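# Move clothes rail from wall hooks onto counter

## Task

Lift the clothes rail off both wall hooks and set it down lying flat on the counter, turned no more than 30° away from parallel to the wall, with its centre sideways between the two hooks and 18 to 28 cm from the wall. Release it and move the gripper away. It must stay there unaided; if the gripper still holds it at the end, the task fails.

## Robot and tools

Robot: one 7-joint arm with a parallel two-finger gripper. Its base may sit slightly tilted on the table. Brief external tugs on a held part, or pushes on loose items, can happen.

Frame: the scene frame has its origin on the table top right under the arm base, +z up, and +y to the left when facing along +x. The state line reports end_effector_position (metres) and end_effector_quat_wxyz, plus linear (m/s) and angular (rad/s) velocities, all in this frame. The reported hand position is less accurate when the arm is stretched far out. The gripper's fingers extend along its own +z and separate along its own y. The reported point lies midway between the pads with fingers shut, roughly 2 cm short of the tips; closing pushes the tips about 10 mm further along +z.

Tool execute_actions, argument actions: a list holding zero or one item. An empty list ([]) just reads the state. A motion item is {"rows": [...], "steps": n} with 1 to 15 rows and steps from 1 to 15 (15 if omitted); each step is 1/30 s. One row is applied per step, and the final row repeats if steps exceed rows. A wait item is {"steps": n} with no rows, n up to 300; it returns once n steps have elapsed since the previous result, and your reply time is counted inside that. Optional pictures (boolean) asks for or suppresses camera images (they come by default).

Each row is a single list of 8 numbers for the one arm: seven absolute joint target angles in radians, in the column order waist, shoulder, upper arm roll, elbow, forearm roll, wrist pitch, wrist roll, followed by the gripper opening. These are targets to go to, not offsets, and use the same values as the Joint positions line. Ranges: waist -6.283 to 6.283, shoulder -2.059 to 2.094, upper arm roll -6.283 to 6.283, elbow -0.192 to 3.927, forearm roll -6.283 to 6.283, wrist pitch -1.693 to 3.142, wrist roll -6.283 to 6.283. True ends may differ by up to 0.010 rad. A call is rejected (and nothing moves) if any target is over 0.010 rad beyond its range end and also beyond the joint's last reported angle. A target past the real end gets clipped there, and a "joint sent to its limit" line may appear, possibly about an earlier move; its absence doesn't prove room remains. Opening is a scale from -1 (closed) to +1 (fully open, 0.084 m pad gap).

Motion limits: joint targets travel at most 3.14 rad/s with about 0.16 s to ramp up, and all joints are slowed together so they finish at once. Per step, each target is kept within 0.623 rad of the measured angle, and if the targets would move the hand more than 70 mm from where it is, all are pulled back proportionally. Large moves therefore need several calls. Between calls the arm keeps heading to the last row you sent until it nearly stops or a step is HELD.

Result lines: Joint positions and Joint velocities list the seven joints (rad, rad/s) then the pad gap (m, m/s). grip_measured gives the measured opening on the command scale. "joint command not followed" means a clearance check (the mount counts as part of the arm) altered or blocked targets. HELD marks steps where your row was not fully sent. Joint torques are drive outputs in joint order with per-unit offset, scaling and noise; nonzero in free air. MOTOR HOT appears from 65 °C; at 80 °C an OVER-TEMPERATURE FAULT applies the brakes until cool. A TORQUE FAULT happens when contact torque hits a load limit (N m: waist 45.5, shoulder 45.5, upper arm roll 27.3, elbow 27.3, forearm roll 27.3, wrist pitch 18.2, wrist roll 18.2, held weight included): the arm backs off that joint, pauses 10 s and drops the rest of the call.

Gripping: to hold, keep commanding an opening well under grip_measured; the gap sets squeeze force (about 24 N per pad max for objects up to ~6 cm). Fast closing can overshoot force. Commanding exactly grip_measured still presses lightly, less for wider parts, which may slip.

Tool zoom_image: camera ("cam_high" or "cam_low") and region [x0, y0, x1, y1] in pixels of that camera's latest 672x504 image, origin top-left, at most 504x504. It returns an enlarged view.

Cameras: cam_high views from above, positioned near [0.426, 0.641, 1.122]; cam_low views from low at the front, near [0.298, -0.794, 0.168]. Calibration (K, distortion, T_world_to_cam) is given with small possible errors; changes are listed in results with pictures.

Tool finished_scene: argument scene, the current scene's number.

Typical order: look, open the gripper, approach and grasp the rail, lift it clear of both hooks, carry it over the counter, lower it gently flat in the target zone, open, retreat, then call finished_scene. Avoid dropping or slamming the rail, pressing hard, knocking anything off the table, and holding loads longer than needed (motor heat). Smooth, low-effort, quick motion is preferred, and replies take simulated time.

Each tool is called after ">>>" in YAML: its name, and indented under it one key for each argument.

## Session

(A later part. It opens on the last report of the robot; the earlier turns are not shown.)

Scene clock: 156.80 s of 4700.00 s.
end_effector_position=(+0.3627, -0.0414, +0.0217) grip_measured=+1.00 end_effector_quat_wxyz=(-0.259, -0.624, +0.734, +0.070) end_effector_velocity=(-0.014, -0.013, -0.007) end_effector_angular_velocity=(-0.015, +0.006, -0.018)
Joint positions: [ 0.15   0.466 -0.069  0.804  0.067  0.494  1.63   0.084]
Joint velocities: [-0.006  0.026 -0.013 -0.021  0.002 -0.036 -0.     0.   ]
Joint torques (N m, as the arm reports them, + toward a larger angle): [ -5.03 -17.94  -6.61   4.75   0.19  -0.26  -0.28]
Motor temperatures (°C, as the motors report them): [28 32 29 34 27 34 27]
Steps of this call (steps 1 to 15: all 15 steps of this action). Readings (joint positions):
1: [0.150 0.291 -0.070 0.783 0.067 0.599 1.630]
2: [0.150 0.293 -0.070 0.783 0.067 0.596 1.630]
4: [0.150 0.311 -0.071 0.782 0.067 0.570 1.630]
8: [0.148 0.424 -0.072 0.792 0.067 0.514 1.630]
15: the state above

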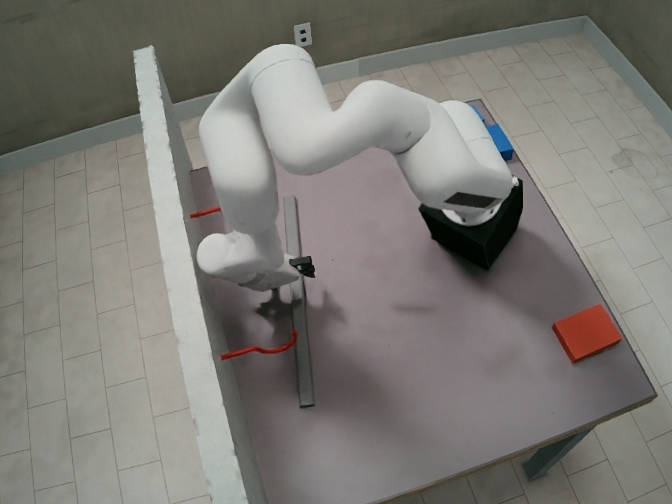

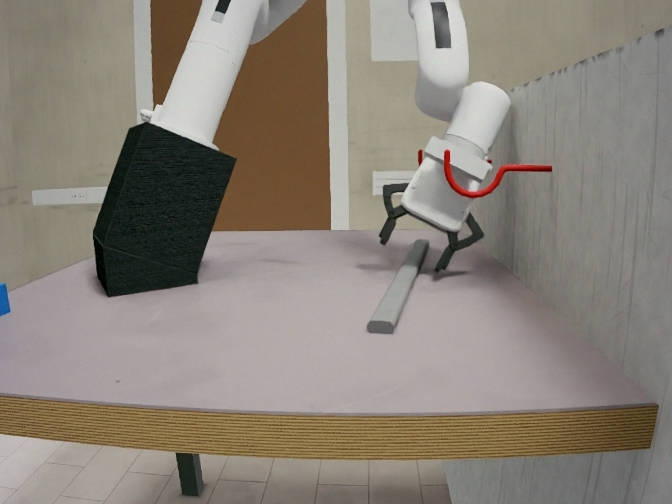

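>>> execute_actions:
  actions:
    - {"rows":[[0.15,0.455,-0.07,0.69,0.067,0.49,1.63,1]],"steps":15}

Scene clock: 159.53 s of 4700.00 s.
end_effector_position=(+0.3016, -0.0431, +0.0248) grip_measured=+1.00 end_effector_quat_wxyz=(-0.293, -0.610, +0.729, +0.101) end_effector_velocity=(-0.010, +0.000, +0.001) end_effector_angular_velocity=(-0.001, +0.014, -0.004)
Joint positions: [ 0.15   0.455 -0.07   0.692  0.067  0.49   1.63   0.084]
Joint velocities: [ 0.001 -0.003  0.    -0.018  0.    -0.     0.002 -0.   ]
Joint torques (N m, as the arm reports them, + toward a larger angle): [ -4.64 -16.19  -6.83   3.38   0.13  -0.06  -0.27]
Motor temperatures (°C, as the motors report them): [28 32 29 34 27 34 27]
Steps of this call (steps 1 to 15: the robot went on to your last target; steps 16 to 67: nothing new was sent; steps 68 to 82: all 15 steps of this action). Readings (joint positions):
68: [0.150 0.470 -0.070 0.800 0.067 0.490 1.630]
69: [0.150 0.470 -0.070 0.798 0.067 0.490 1.630]
71: [0.150 0.464 -0.070 0.773 0.067 0.488 1.630]
75: [0.150 0.459 -0.070 0.704 0.067 0.491 1.630]
82: the state above

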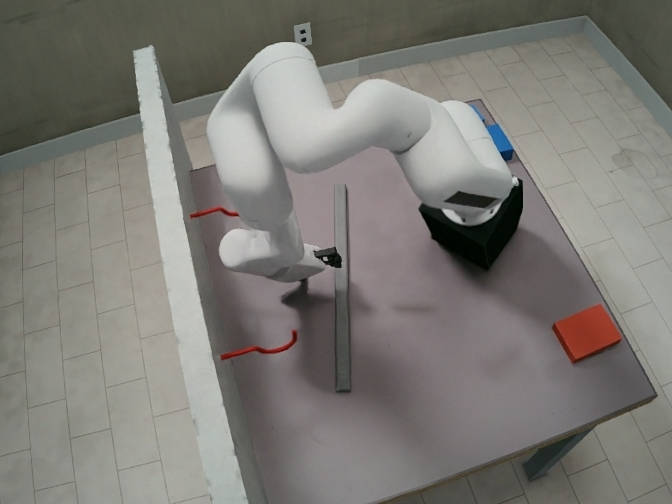

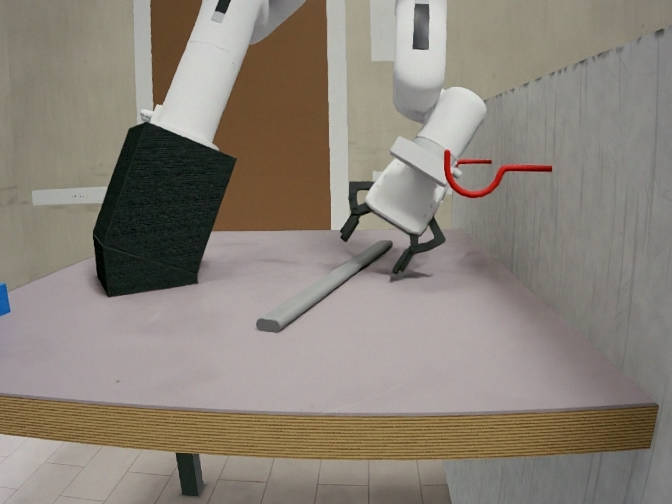

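>>> execute_actions:
  actions:
    - {"rows":[[0.15,0.44,-0.07,0.60,0.067,0.49,1.63,1]],"steps":15}

Scene clock: 166.17 s of 4700.00 s.
end_effector_position=(+0.2539, -0.0423, +0.0325) grip_measured=+1.00 end_effector_quat_wxyz=(-0.319, -0.598, +0.725, +0.125) end_effector_velocity=(-0.010, +0.000, +0.002) end_effector_angular_velocity=(+0.000, +0.016, -0.004)
Joint positions: [ 0.15   0.44  -0.07   0.602  0.067  0.49   1.63   0.084]
Joint velocities: [-0.    -0.001 -0.    -0.017 -0.     0.001 -0.001  0.   ]
Joint torques (N m, as the arm reports them, + toward a larger angle): [ -4.17 -14.8   -6.32   2.31  -0.02   0.24  -0.37]
Motor temperatures (°C, as the motors report them): [28 32 29 33 27 33 27]
Steps of this call (steps 1 to 15: the robot went on to your last target; steps 16 to 90: nothing new was sent; then 3.13 s passed at rest; steps 91 to 105: all 15 steps of this action). Readings (joint positions):
91: [0.150 0.455 -0.070 0.690 0.067 0.490 1.630]
92: [0.150 0.455 -0.070 0.688 0.067 0.490 1.630]
94: [0.150 0.449 -0.070 0.664 0.067 0.489 1.630]
98: [0.150 0.444 -0.070 0.610 0.067 0.491 1.630]
105: the state above

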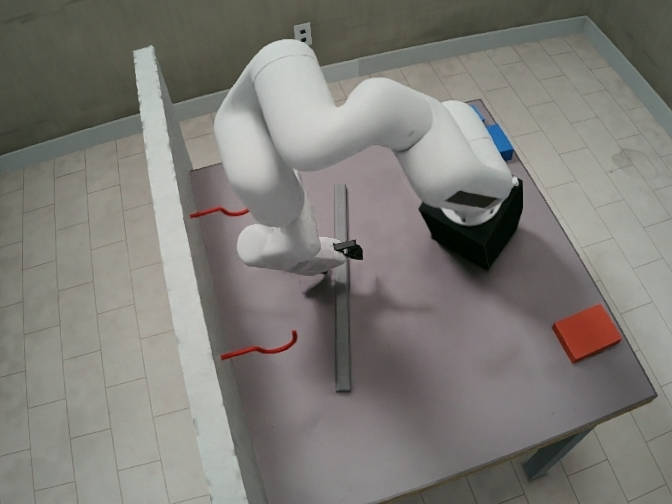

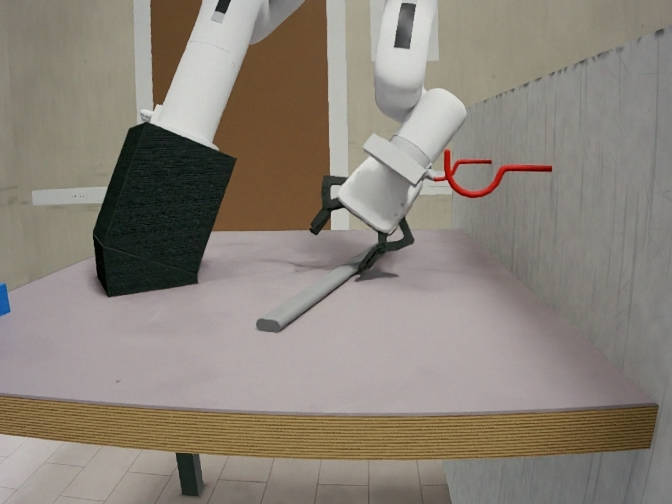

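>>> execute_actions:
  actions:
    - {"rows":[[0.15,0.48,-0.07,0.60,0.067,0.46,1.63,1]],"steps":10}
  pictures: false

>>> execute_actions:
  actions:
    - {"rows":[[0.15,0.48,-0.07,0.60,0.067,0.46,1.63,-1]],"steps":15}

Scene clock: 174.33 s of 4700.00 s.
end_effector_position=(+0.2432, -0.0459, +0.0246) grip_measured=+1.00 end_effector_quat_wxyz=(-0.324, -0.596, +0.723, +0.128) end_effector_velocity=(+0.007, -0.002, -0.005) end_effector_angular_velocity=(-0.001, -0.021, +0.008)
Joint positions: [ 0.15   0.478 -0.07   0.6    0.067  0.462  1.63   0.084]
Joint velocities: [ 0.     0.014  0.     0.013  0.    -0.023 -0.001  0.   ]
Joint torques (N m, as the arm reports them, + toward a larger angle): [ -4.48 -14.98  -6.57   1.47   0.31   0.41  -0.25]
Motor temperatures (°C, as the motors report them): [28 32 29 32 27 32 27]
Steps of this call (steps 1 to 15: the robot went on to your last target; steps 16 to 90: nothing new was sent; then 4.83 s passed at rest; steps 91 to 100: all 10 steps of this action). Readings (joint positions):
91: [0.150 0.440 -0.070 0.600 0.067 0.490 1.630]
92: [0.150 0.442 -0.070 0.600 0.067 0.488 1.630]
94: [0.150 0.458 -0.070 0.602 0.067 0.475 1.630]
98: [0.150 0.476 -0.070 0.599 0.067 0.464 1.630]
100: the state above

Scene clock: 174.83 s of 4700.00 s.
end_effector_position=(+0.2428, -0.0461, +0.0241) grip_measured=-1.00 end_effector_quat_wxyz=(-0.324, -0.596, +0.723, +0.128) end_effector_velocity=(+0.002, -0.000, -0.000) end_effector_angular_velocity=(+0.000, -0.003, +0.001)
Joint positions: [ 0.15   0.48  -0.07   0.6    0.067  0.46   1.63   0.   ]
Joint velocities: [ 0.    -0.    -0.001  0.002 -0.    -0.001 -0.001  0.   ]
Joint torques (N m, as the arm reports them, + toward a larger angle): [ -4.1  -14.82  -6.75   1.52   0.25   0.2   -0.31]
Motor temperatures (°C, as the motors report them): [28 32 29 32 27 32 27]
Steps of this call (steps 1 to 15: all 15 steps of this action). Readings (joint positions):
1: [0.150 0.478 -0.070 0.600 0.067 0.461 1.630]
2: [0.150 0.479 -0.070 0.600 0.067 0.461 1.630]
4: [0.150 0.479 -0.070 0.601 0.067 0.460 1.630]
8: [0.150 0.480 -0.070 0.600 0.067 0.460 1.630]
15: the state above

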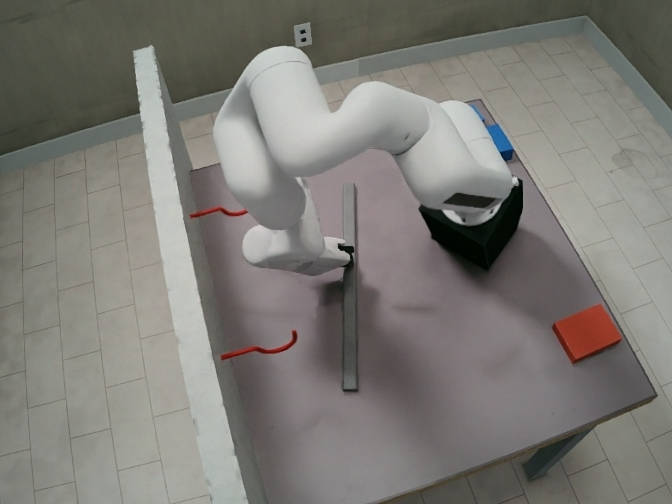

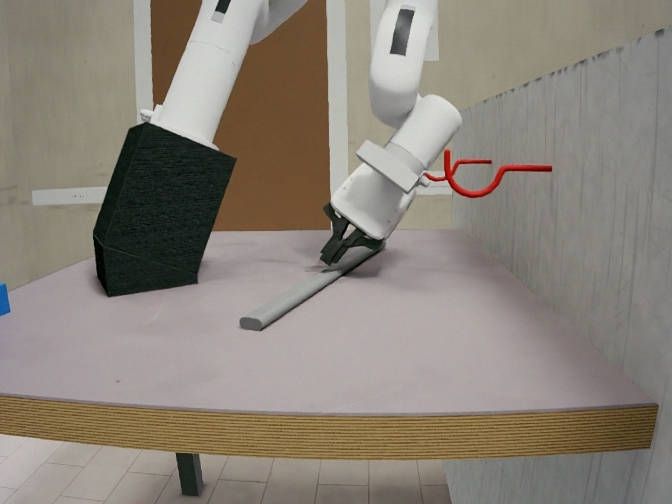

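>>> execute_actions:
  actions:
    - {"rows":[[0.15,0.3,-0.07,0.55,0.067,0.3,1.63,1]],"steps":15}

Scene clock: 180.83 s of 4700.00 s.
end_effector_position=(+0.3259, -0.0372, +0.0494) grip_measured=+1.00 end_effector_quat_wxyz=(-0.225, -0.633, +0.740, +0.037) end_effector_velocity=(+0.015, +0.003, +0.006) end_effector_angular_velocity=(+0.003, -0.052, +0.017)
Joint positions: [ 0.15   0.305 -0.07   0.55   0.067  0.304  1.63   0.084]
Joint velocities: [ 0.001 -0.03   0.002 -0.011  0.    -0.035 -0.001  0.   ]
Joint torques (N m, as the arm reports them, + toward a larger angle): [ -3.77 -14.81  -6.12   4.26   0.43  -0.46  -0.26]
Motor temperatures (°C, as the motors report them): [28 32 29 31 27 32 27]
Steps of this call (steps 1 to 15: the robot went on to your last target; steps 16 to 90: nothing new was sent; then 2.50 s passed at rest; steps 91 to 105: all 15 steps of this action). Readings (joint positions):
91: [0.150 0.480 -0.070 0.600 0.067 0.460 1.630]
92: [0.150 0.478 -0.070 0.599 0.067 0.458 1.630]
94: [0.150 0.450 -0.070 0.587 0.067 0.430 1.630]
98: [0.150 0.339 -0.070 0.566 0.067 0.338 1.630]
105: the state above

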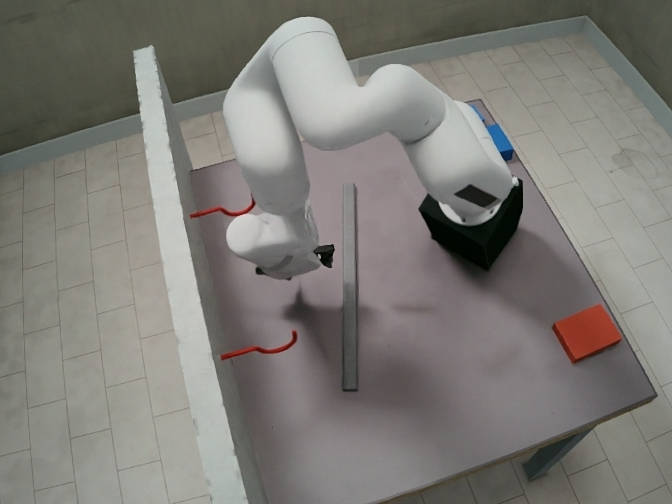

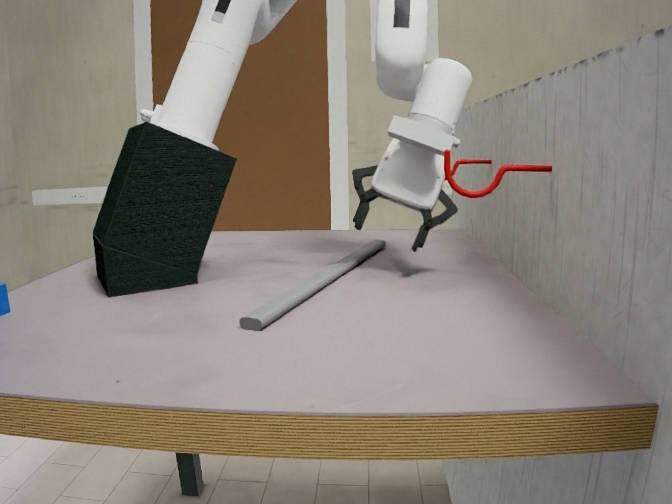

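>>> execute_actions:
  actions:
    - {"rows":[[0.15,0.27,-0.07,0.35,0.067,0.12,1.63,1]],"steps":15}

Scene clock: 184.20 s of 4700.00 s.
end_effector_position=(+0.2678, -0.0401, +0.0540) grip_measured=+1.00 end_effector_quat_wxyz=(-0.221, -0.635, +0.740, +0.027) end_effector_velocity=(-0.013, -0.001, +0.002) end_effector_angular_velocity=(-0.003, -0.004, -0.001)
Joint positions: [ 0.15   0.27  -0.07   0.356  0.067  0.124  1.63   0.084]
Joint velocities: [-0.001 -0.006 -0.001 -0.042 -0.    -0.039  0.001 -0.   ]
Joint torques (N m, as the arm reports them, + toward a larger angle): [ -2.99 -12.66  -5.48   2.63   0.51  -0.46  -0.37]
Motor temperatures (°C, as the motors report them): [28 32 29 31 27 32 27]
Steps of this call (steps 1 to 15: the robot went on to your last target; steps 16 to 86: nothing new was sent; steps 87 to 101: all 15 steps of this action). Readings (joint positions):
87: [0.150 0.300 -0.070 0.550 0.067 0.300 1.630]
88: [0.150 0.300 -0.070 0.548 0.067 0.298 1.630]
90: [0.150 0.294 -0.070 0.520 0.067 0.266 1.630]
94: [0.150 0.278 -0.070 0.390 0.067 0.164 1.630]
101: the state above

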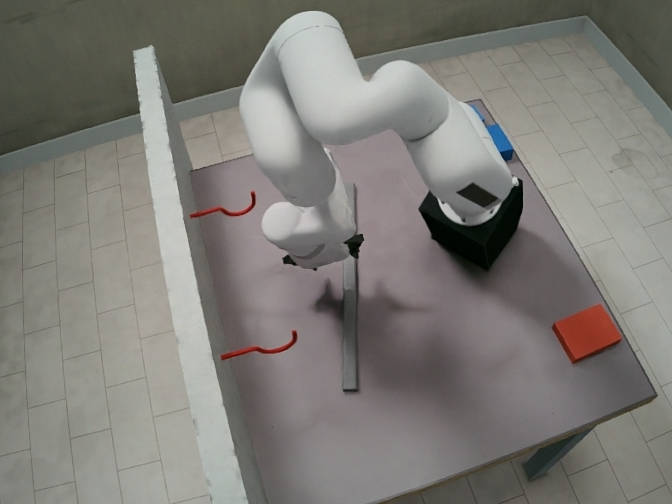

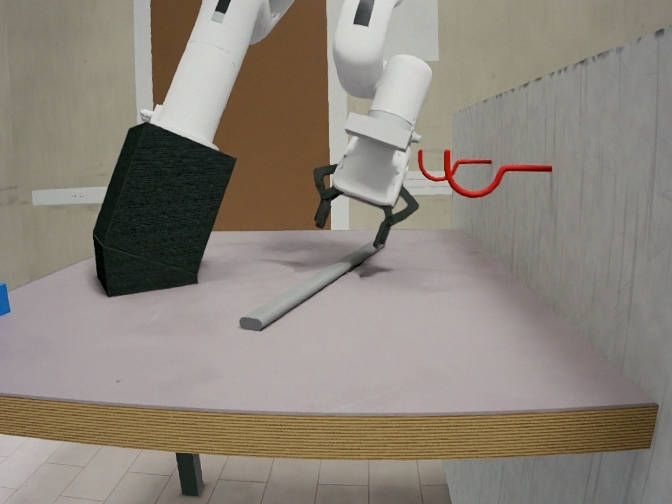

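Another 4 cm in.

>>> execute_actions:
  actions:
    - {"rows":[[0.15,0.25,-0.07,0.22,0.067,0.0,1.63,1]],"steps":15}

Scene clock: 187.70 s of 4700.00 s.
end_effector_position=(+0.2266, -0.0409, +0.0616) grip_measured=+1.00 end_effector_quat_wxyz=(-0.220, -0.635, +0.740, +0.021) end_effector_velocity=(-0.008, -0.000, +0.002) end_effector_angular_velocity=(-0.001, +0.001, +0.001)
Joint positions: [ 0.15   0.25  -0.07   0.223  0.067  0.002  1.63   0.084]
Joint velocities: [-0.001 -0.003  0.001 -0.024  0.    -0.021 -0.001  0.   ]
Joint torques (N m, as the arm reports them, + toward a larger angle): [ -2.67 -11.38  -4.75   0.57   0.78  -0.78  -0.16]
Motor temperatures (°C, as the motors report them): [28 32 29 31 27 32 27]
Steps of this call (steps 1 to 15: the robot went on to your last target; steps 16 to 90: nothing new was sent; steps 91 to 105: all 15 steps of this action). Readings (joint positions):
91: [0.150 0.270 -0.070 0.350 0.067 0.120 1.630]
92: [0.150 0.270 -0.070 0.348 0.067 0.117 1.630]
94: [0.150 0.264 -0.070 0.321 0.067 0.087 1.630]
98: [0.150 0.255 -0.070 0.239 0.067 0.024 1.630]
105: the state above

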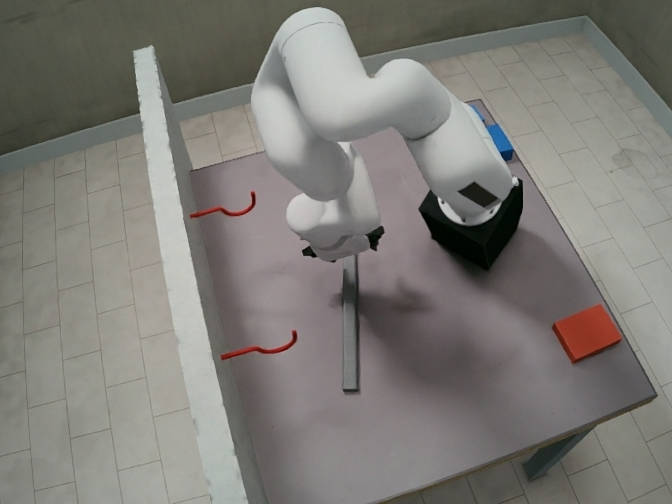

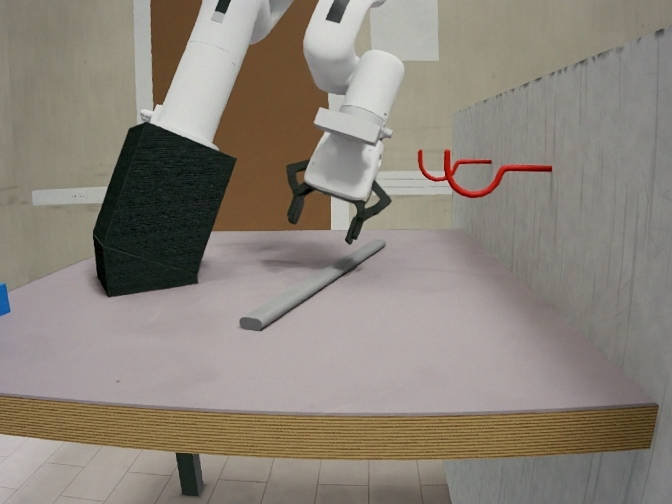

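>>> execute_actions:
  actions:
    - {"rows":[[0.15,0.35,-0.07,0.24,0.067,-0.08,1.63,1]],"steps":15}

Scene clock: 190.43 s of 4700.00 s.
end_effector_position=(+0.2187, -0.0482, +0.0470) grip_measured=+1.00 end_effector_quat_wxyz=(-0.224, -0.636, +0.738, +0.017) end_effector_velocity=(-0.001, -0.001, -0.002) end_effector_angular_velocity=(-0.001, -0.001, +0.002)
Joint positions: [ 0.15   0.348 -0.07   0.24   0.067 -0.079  1.63   0.084]
Joint velocities: [ 0.     0.013 -0.     0.002 -0.    -0.013 -0.001 -0.   ]
Joint torques (N m, as the arm reports them, + toward a larger angle): [ -2.92 -11.23  -5.12  -0.45   0.65  -0.55  -0.38]
Motor temperatures (°C, as the motors report them): [28 32 29 31 27 31 27]
Steps of this call (steps 1 to 15: the robot went on to your last target; steps 16 to 67: nothing new was sent; steps 68 to 82: all 15 steps of this action). Readings (joint positions):
68: [0.150 0.250 -0.070 0.220 0.067 -0.000 1.630]
69: [0.150 0.252 -0.070 0.220 0.067 -0.002 1.630]
71: [0.150 0.279 -0.070 0.227 0.067 -0.026 1.630]
75: [0.150 0.336 -0.070 0.236 0.067 -0.066 1.630]
82: the state above

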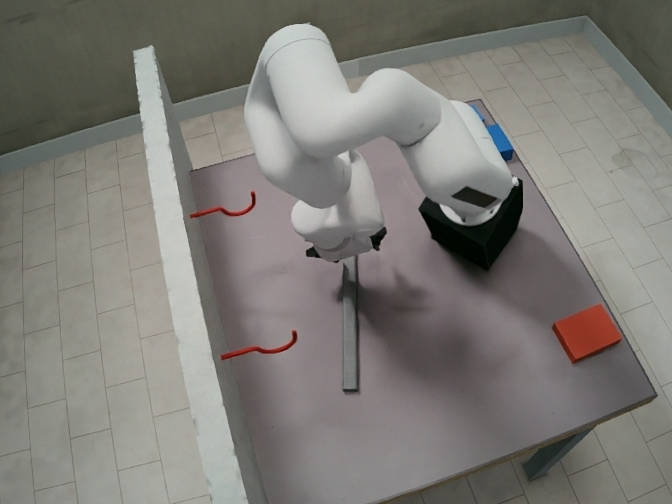

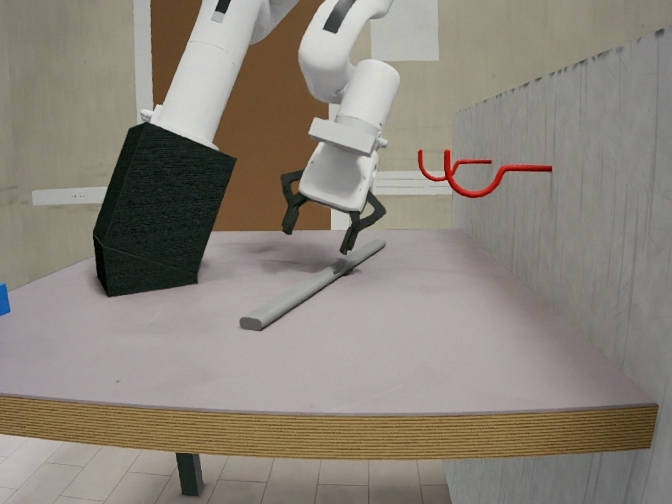

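Only 1.5 cm. Go 0.17 more on the shoulder.

>>> execute_actions:
  actions:
    - {"rows":[[0.15,0.51,-0.07,0.27,0.067,-0.21,1.63,1]],"steps":15}

Scene clock: 193.27 s of 4700.00 s.
end_effector_position=(+0.2037, -0.0597, +0.0240) grip_measured=+1.00 end_effector_quat_wxyz=(-0.230, -0.639, +0.734, +0.011) end_effector_velocity=(-0.002, -0.002, -0.004) end_effector_angular_velocity=(-0.002, -0.003, +0.004)
Joint positions: [ 0.15   0.507 -0.07   0.27   0.067 -0.208  1.63   0.084]
Joint velocities: [ 0.     0.025 -0.     0.005  0.    -0.025 -0.001  0.   ]
Joint torques (N m, as the arm reports them, + toward a larger angle): [ -3.52 -11.36  -5.62  -2.06   0.7   -0.49  -0.35]
Motor temperatures (°C, as the motors report them): [28 32 29 31 27 31 27]
Steps of this call (steps 1 to 15: the robot went on to your last target; steps 16 to 70: nothing new was sent; steps 71 to 85: all 15 steps of this action). Readings (joint positions):
71: [0.150 0.350 -0.070 0.240 0.067 -0.080 1.630]
72: [0.150 0.352 -0.070 0.240 0.067 -0.082 1.630]
74: [0.150 0.381 -0.070 0.247 0.067 -0.110 1.630]
78: [0.150 0.480 -0.070 0.263 0.067 -0.182 1.630]
85: the state above

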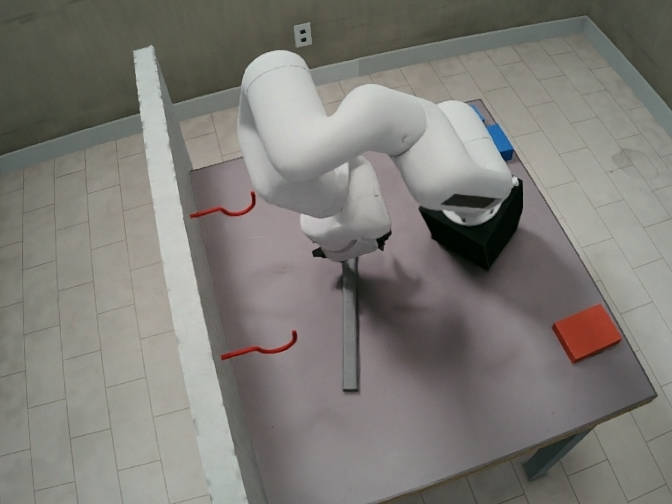

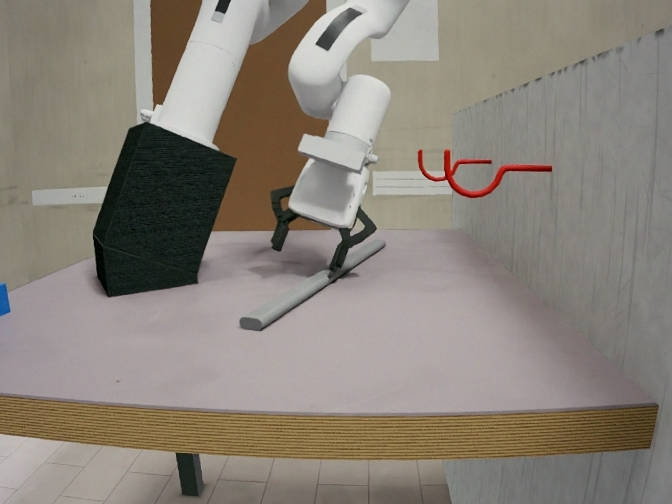

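>>> execute_actions:
  actions:
    - {"rows":[[0.15,0.51,-0.07,0.27,0.067,-0.21,1.63,-1]],"steps":15}

Scene clock: 195.77 s of 4700.00 s.
end_effector_position=(+0.2026, -0.0598, +0.0235) grip_measured=-1.00 end_effector_quat_wxyz=(-0.231, -0.639, +0.734, +0.012) end_effector_velocity=(+0.004, -0.001, -0.000) end_effector_angular_velocity=(-0.001, -0.009, +0.002)
Joint positions: [ 0.15   0.51  -0.07   0.27   0.067 -0.21   1.63   0.   ]
Joint velocities: [-0.    -0.003 -0.002  0.004  0.001 -0.003 -0.002  0.   ]
Joint torques (N m, as the arm reports them, + toward a larger angle): [ -3.01 -11.27  -5.38  -2.01   0.7   -0.47  -0.25]
Motor temperatures (°C, as the motors report them): [28 32 29 30 27 31 27]
Steps of this call (steps 1 to 15: the robot went on to your last target; steps 16 to 60: nothing new was sent; steps 61 to 75: all 15 steps of this action). Readings (joint positions):
61: [0.150 0.510 -0.070 0.270 0.067 -0.210 1.630]
62: [0.150 0.510 -0.070 0.270 0.067 -0.210 1.630]
64: [0.150 0.510 -0.070 0.271 0.067 -0.211 1.630]
68: [0.150 0.509 -0.071 0.271 0.067 -0.211 1.630]
75: the state above

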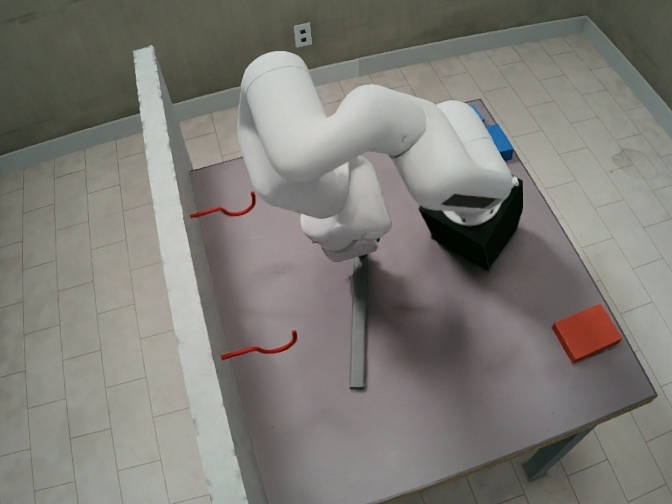

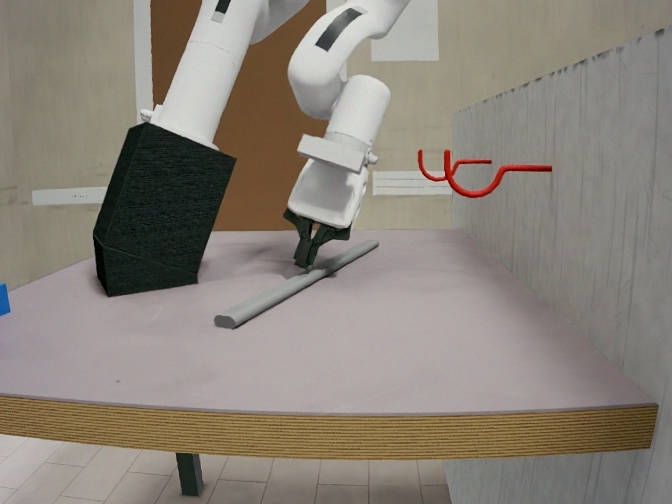

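>>> execute_actions:
  actions:
    - {"rows":[[0.15,0.25,-0.07,0.4,0.067,0.6,1.63,-1]],"steps":15}
  pictures: false

>>> execute_actions:
  actions:
    - {"steps":20}

Scene clock: 204.90 s of 4700.00 s.
end_effector_position=(+0.1892, -0.0285, +0.0770) grip_measured=-1.00 end_effector_quat_wxyz=(-0.339, -0.585, +0.721, +0.154) end_effector_velocity=(-0.085, +0.037, +0.086) end_effector_angular_velocity=(+0.045, +0.512, -0.154)
Joint positions: [ 0.15   0.266 -0.07   0.391  0.067  0.529  1.63   0.   ]
Joint velocities: [-0.    -0.151  0.001  0.06   0.     0.745  0.001  0.   ]
Joint torques (N m, as the arm reports them, + toward a larger angle): [ -3.13 -10.27  -5.12   1.02  -0.04  -0.02  -0.27]
Motor temperatures (°C, as the motors report them): [28 32 29 30 27 31 27]
Steps of this call (steps 1 to 15: the robot went on to your last target; steps 16 to 90: nothing new was sent; then 5.63 s passed at rest; steps 91 to 105: all 15 steps of this action). Readings (joint positions):
91: [0.150 0.510 -0.070 0.270 0.067 -0.210 1.630]
92: [0.150 0.509 -0.070 0.270 0.067 -0.207 1.630]
94: [0.150 0.497 -0.070 0.276 0.067 -0.173 1.630]
98: [0.150 0.399 -0.070 0.326 0.067 0.071 1.630]
105: the state above

Scene clock: 205.57 s of 4700.00 s.
end_effector_position=(+0.1831, -0.0249, +0.0853) grip_measured=-1.00 end_effector_quat_wxyz=(-0.353, -0.577, +0.716, +0.172) end_effector_velocity=(+0.000, +0.000, +0.000) end_effector_angular_velocity=(-0.000, -0.000, -0.000)
Joint positions: [ 0.15   0.25  -0.07   0.4    0.067  0.6    1.63   0.   ]
Joint velocities: [ 0.    -0.001 -0.     0.    -0.     0.001  0.     0.   ]
Joint torques (N m, as the arm reports them, + toward a larger angle): [ -2.66 -12.46  -5.36   1.75   0.12   0.44  -0.24]
Motor temperatures (°C, as the motors report them): [28 32 29 30 27 31 27]
Steps of this call (steps 1 to 20: the robot went on to your last target). Readings (joint positions):
1: [0.150 0.261 -0.070 0.393 0.067 0.549 1.630]
2: [0.150 0.259 -0.070 0.395 0.067 0.564 1.630]
4: [0.150 0.255 -0.070 0.397 0.067 0.582 1.630]
8: [0.150 0.252 -0.070 0.399 0.067 0.595 1.630]
20: the state above

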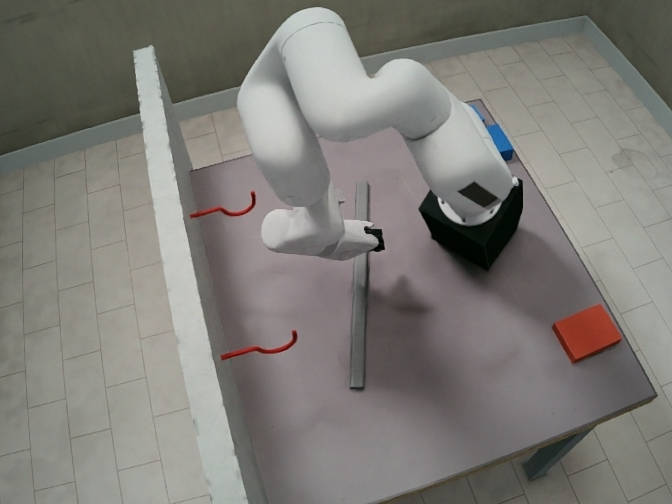

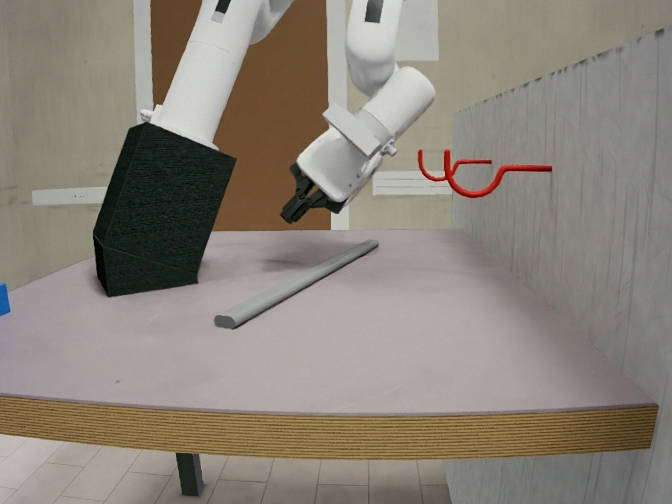

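>>> execute_actions:
  actions:
    - {"rows":[[0.15,0.46,-0.07,0.42,0.067,0.47,1.63,-1]],"steps":15}

Scene clock: 213.00 s of 4700.00 s.
end_effector_position=(+0.1452, -0.0407, +0.0530) grip_measured=-1.00 end_effector_quat_wxyz=(-0.379, -0.566, +0.709, +0.181) end_effector_velocity=(-0.005, -0.003, -0.007) end_effector_angular_velocity=(-0.002, +0.003, +0.004)
Joint positions: [ 0.15   0.455 -0.07   0.42   0.067  0.473  1.63   0.   ]
Joint velocities: [ 0.     0.037  0.001  0.006 -0.    -0.029 -0.001  0.   ]
Joint torques (N m, as the arm reports them, + toward a larger angle): [ -3.35 -12.89  -5.73  -0.91   0.05   0.63  -0.25]
Motor temperatures (°C, as the motors report them): [28 32 29 30 27 31 27]
Steps of this call (steps 1 to 15: the robot went on to your last target; steps 16 to 90: nothing new was sent; then 3.93 s passed at rest; steps 91 to 105: all 15 steps of this action). Readings (joint positions):
91: [0.150 0.250 -0.070 0.400 0.067 0.600 1.630]
92: [0.150 0.252 -0.070 0.400 0.067 0.598 1.630]
94: [0.150 0.281 -0.070 0.405 0.067 0.577 1.630]
98: [0.150 0.413 -0.070 0.413 0.067 0.503 1.630]
105: the state above

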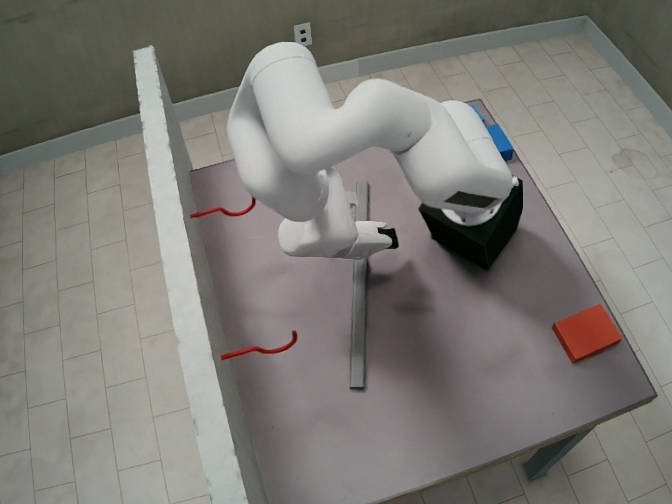

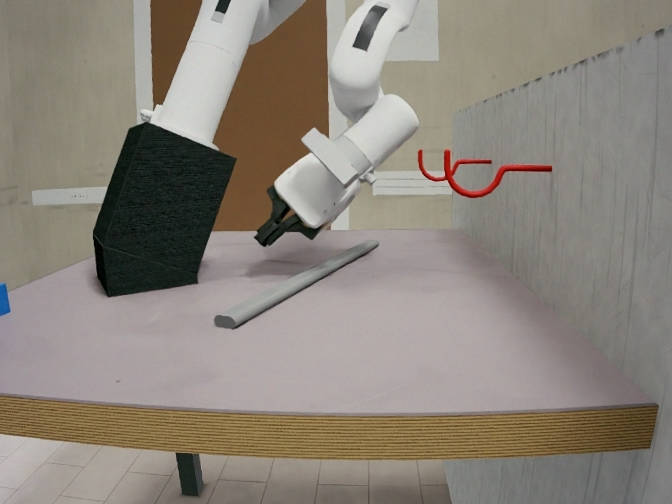

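Lower a bit, then sweep out.

>>> execute_actions:
  actions:
    - {"rows":[[0.15,0.53,-0.07,0.45,0.067,0.45,1.63,-1]],"steps":12}
  pictures: false

>>> execute_actions:
  actions:
    - {"rows":[[0.15,0.56,-0.07,0.6,0.067,0.47,1.63,-1]],"steps":15}

Scene clock: 220.63 s of 4700.00 s.
end_effector_position=(+0.1370, -0.0459, +0.0413) grip_measured=-1.00 end_effector_quat_wxyz=(-0.388, -0.563, +0.706, +0.186) end_effector_velocity=(+0.001, -0.002, -0.004) end_effector_angular_velocity=(-0.002, -0.002, +0.001)
Joint positions: [ 0.15   0.528 -0.07   0.449  0.067  0.451  1.63   0.   ]
Joint velocities: [-0.     0.019  0.     0.013  0.    -0.008  0.001  0.   ]
Joint torques (N m, as the arm reports them, + toward a larger angle): [ -3.33 -13.76  -5.95  -1.     0.11   0.54  -0.35]
Motor temperatures (°C, as the motors report them): [28 32 29 30 27 30 27]
Steps of this call (steps 1 to 15: the robot went on to your last target; steps 16 to 90: nothing new was sent; then 4.23 s passed at rest; steps 91 to 102: all 12 steps of this action). Readings (joint positions):
91: [0.150 0.460 -0.070 0.420 0.067 0.470 1.630]
92: [0.150 0.462 -0.070 0.421 0.067 0.469 1.630]
94: [0.150 0.486 -0.070 0.432 0.067 0.462 1.630]
98: [0.150 0.522 -0.070 0.445 0.067 0.453 1.630]
102: the state above

Scene clock: 221.13 s of 4700.00 s.
end_effector_position=(+0.2036, -0.0508, +0.0157) grip_measured=-1.00 end_effector_quat_wxyz=(-0.357, -0.581, +0.715, +0.156) end_effector_velocity=(+0.014, -0.000, -0.004) end_effector_angular_velocity=(+0.002, -0.019, +0.007)
Joint positions: [ 0.15   0.56  -0.07   0.596  0.067  0.47   1.63   0.   ]
Joint velocities: [0.    0.005 0.001 0.029 0.    0.004 0.    0.   ]
Joint torques (N m, as the arm reports them, + toward a larger angle): [ -4.3  -14.27  -6.59   0.31   0.27   0.49  -0.27]
Motor temperatures (°C, as the motors report them): [28 32 29 30 27 30 27]
Steps of this call (steps 1 to 15: all 15 steps of this action). Readings (joint positions):
1: [0.150 0.528 -0.070 0.449 0.067 0.451 1.630]
2: [0.150 0.529 -0.070 0.451 0.067 0.451 1.630]
4: [0.150 0.537 -0.070 0.478 0.067 0.457 1.630]
8: [0.150 0.552 -0.070 0.577 0.067 0.464 1.630]
15: the state above

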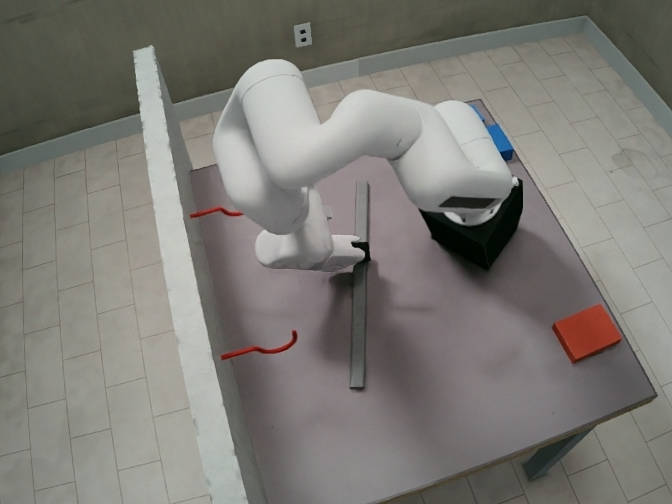

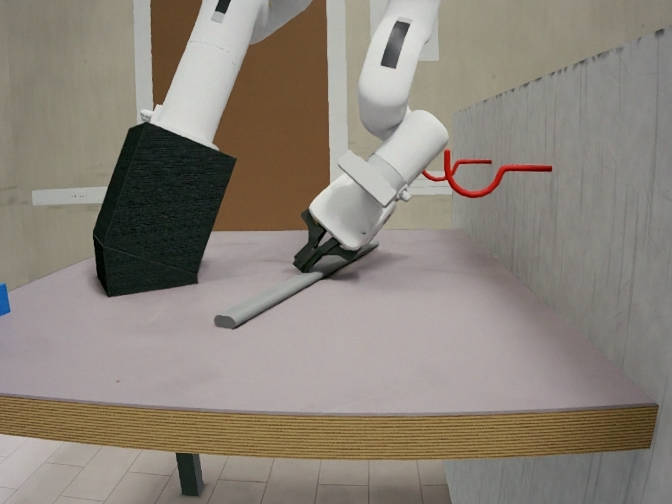

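>>> execute_actions:
  actions:
    - {"rows":[[0.15,0.53,-0.07,0.44,0.067,0.45,1.63,-1]],"steps":12}
  pictures: false

>>> execute_actions:
  actions:
    - {"rows":[[0.15,0.62,-0.07,0.44,0.067,0.42,1.63,-1]],"steps":12}

Scene clock: 224.87 s of 4700.00 s.
end_effector_position=(+0.1348, -0.0460, +0.0413) grip_measured=-1.00 end_effector_quat_wxyz=(-0.390, -0.562, +0.705, +0.187) end_effector_velocity=(-0.007, +0.002, +0.007) end_effector_angular_velocity=(+0.001, -0.008, +0.001)
Joint positions: [ 0.15   0.532 -0.07   0.448  0.067  0.451  1.63   0.   ]
Joint velocities: [-0.    -0.029 -0.    -0.042 -0.    -0.021 -0.001  0.   ]
Joint torques (N m, as the arm reports them, + toward a larger angle): [ -3.69 -12.54  -6.12  -1.53   0.26   0.69  -0.38]
Motor temperatures (°C, as the motors report them): [28 32 29 30 27 30 27]
Steps of this call (steps 1 to 15: the robot went on to your last target; steps 16 to 90: nothing new was sent; then 0.33 s passed at rest; steps 91 to 102: all 12 steps of this action). Readings (joint positions):
91: [0.150 0.560 -0.070 0.600 0.067 0.470 1.630]
92: [0.150 0.560 -0.070 0.598 0.067 0.469 1.630]
94: [0.150 0.552 -0.070 0.572 0.067 0.463 1.630]
98: [0.150 0.538 -0.070 0.468 0.067 0.455 1.630]
102: the state above

Scene clock: 225.27 s of 4700.00 s.
end_effector_position=(+0.1018, -0.0505, +0.0370) grip_measured=-1.00 end_effector_quat_wxyz=(-0.413, -0.550, +0.697, +0.204) end_effector_velocity=(-0.002, -0.002, -0.004) end_effector_angular_velocity=(-0.001, +0.001, +0.002)
Joint positions: [ 0.15   0.617 -0.07   0.441  0.067  0.421  1.63   0.   ]
Joint velocities: [-0.001  0.024 -0.     0.008  0.    -0.015 -0.002  0.   ]
Joint torques (N m, as the arm reports them, + toward a larger angle): [ -4.16 -12.61  -6.35  -2.8    0.25   0.44  -0.18]
Motor temperatures (°C, as the motors report them): [28 32 29 30 27 30 27]
Steps of this call (steps 1 to 12: all 12 steps of this action). Readings (joint positions):
1: [0.150 0.531 -0.070 0.447 0.067 0.450 1.630]
2: [0.150 0.532 -0.070 0.446 0.067 0.449 1.630]
4: [0.150 0.558 -0.070 0.446 0.067 0.439 1.630]
8: [0.150 0.609 -0.070 0.438 0.067 0.426 1.630]
12: the state above

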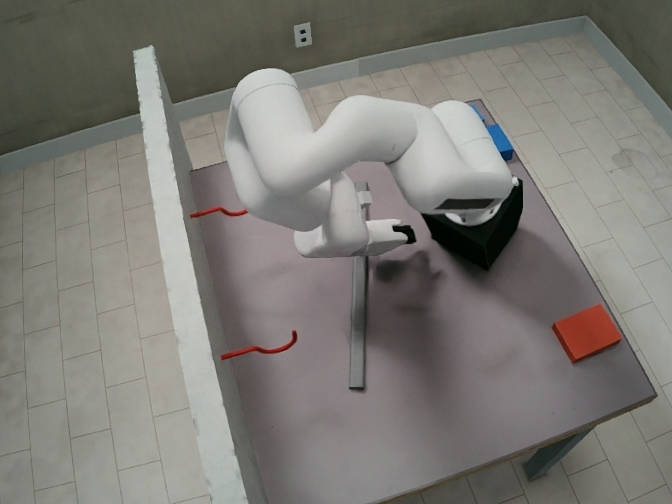

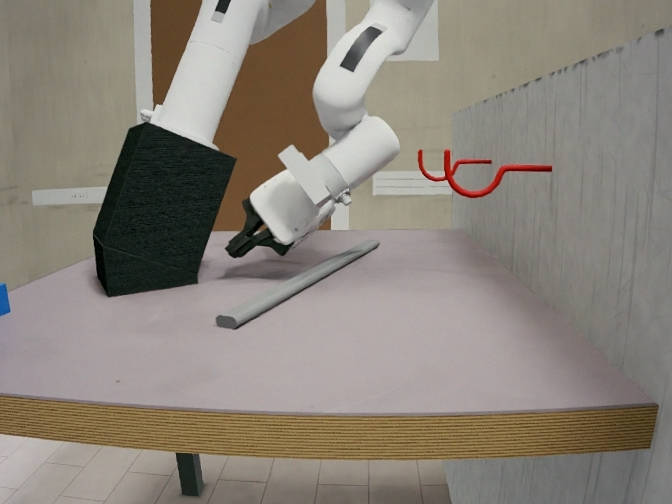

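>>> execute_actions:
  actions:
    - {"rows":[[0.15,0.62,-0.07,0.44,0.067,0.25,1.63,-1]],"steps":15}

Scene clock: 228.23 s of 4700.00 s.
end_effector_position=(+0.1372, -0.0583, +0.0154) grip_measured=-1.00 end_effector_quat_wxyz=(-0.363, -0.581, +0.713, +0.149) end_effector_velocity=(+0.008, -0.002, -0.004) end_effector_angular_velocity=(-0.002, -0.032, +0.009)
Joint positions: [ 0.15   0.62  -0.07   0.44   0.067  0.254  1.63   0.   ]
Joint velocities: [-0.001  0.    -0.     0.    -0.    -0.033  0.001  0.   ]
Joint torques (N m, as the arm reports them, + toward a larger angle): [ -3.63 -12.63  -6.16  -2.08   0.52   0.4   -0.21]
Motor temperatures (°C, as the motors report them): [28 32 29 30 27 30 27]
Steps of this call (steps 1 to 15: the robot went on to your last target; steps 16 to 74: nothing new was sent; steps 75 to 89: all 15 steps of this action). Readings (joint positions):
75: [0.150 0.620 -0.070 0.440 0.067 0.420 1.630]
76: [0.150 0.620 -0.070 0.440 0.067 0.417 1.630]
78: [0.150 0.620 -0.070 0.439 0.067 0.385 1.630]
82: [0.150 0.620 -0.070 0.442 0.067 0.286 1.630]
89: the state above

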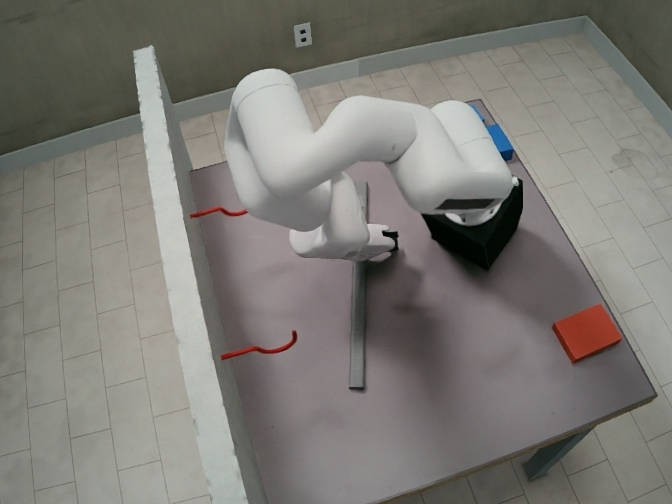

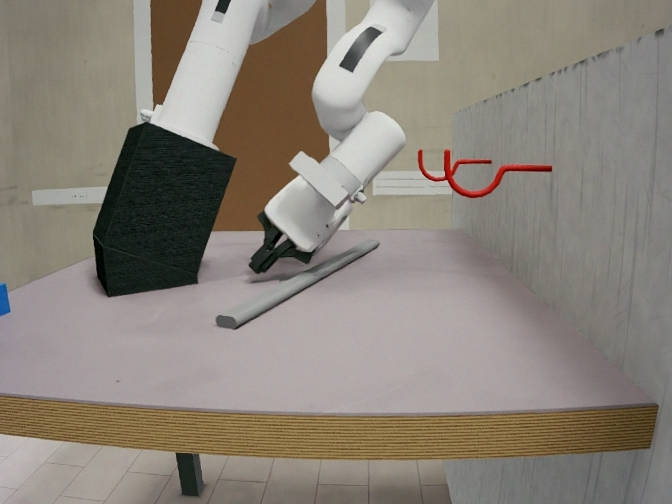

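>>> execute_actions:
  actions:
    - {"rows":[[0.15,0.53,-0.07,0.55,0.067,0.25,1.63,-1]],"steps":15}

Scene clock: 232.47 s of 4700.00 s.
end_effector_position=(+0.2402, -0.0559, +0.0056) grip_measured=-1.00 end_effector_quat_wxyz=(-0.294, -0.612, +0.729, +0.088) end_effector_velocity=(+0.013, +0.000, +0.000) end_effector_angular_velocity=(+0.001, -0.022, +0.005)
Joint positions: [ 0.15   0.532 -0.07   0.547  0.067  0.25   1.63   0.   ]
Joint velocities: [-0.    -0.011 -0.001  0.015 -0.     0.003 -0.001  0.   ]
Joint torques (N m, as the arm reports them, + toward a larger angle): [ -4.25 -13.93  -6.67   0.7    0.38  -0.17  -0.38]
Motor temperatures (°C, as the motors report them): [28 32 29 30 27 30 27]
Steps of this call (steps 1 to 15: the robot went on to your last target; steps 16 to 90: nothing new was sent; then 0.73 s passed at rest; steps 91 to 105: all 15 steps of this action). Readings (joint positions):
91: [0.150 0.620 -0.070 0.440 0.067 0.250 1.630]
92: [0.150 0.619 -0.070 0.441 0.067 0.250 1.630]
94: [0.150 0.600 -0.070 0.462 0.067 0.252 1.630]
98: [0.150 0.550 -0.070 0.527 0.067 0.249 1.630]
105: the state above

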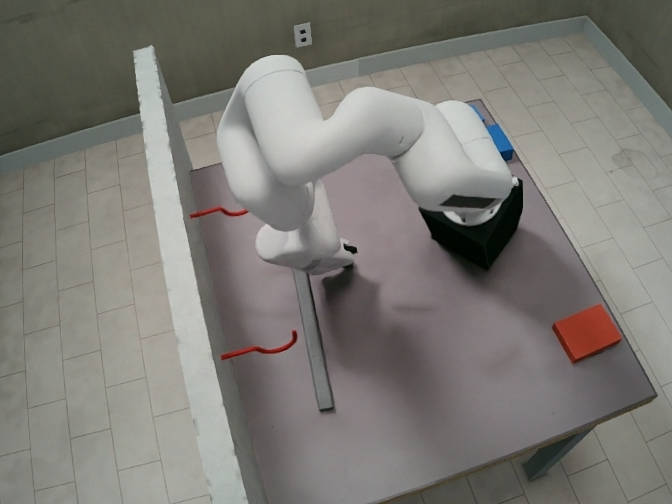

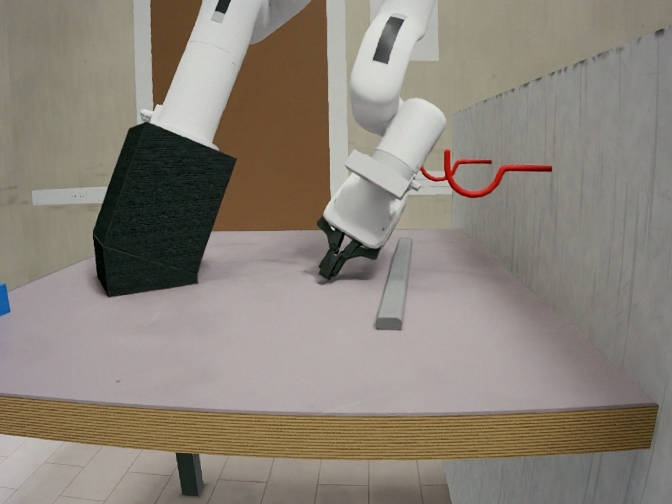

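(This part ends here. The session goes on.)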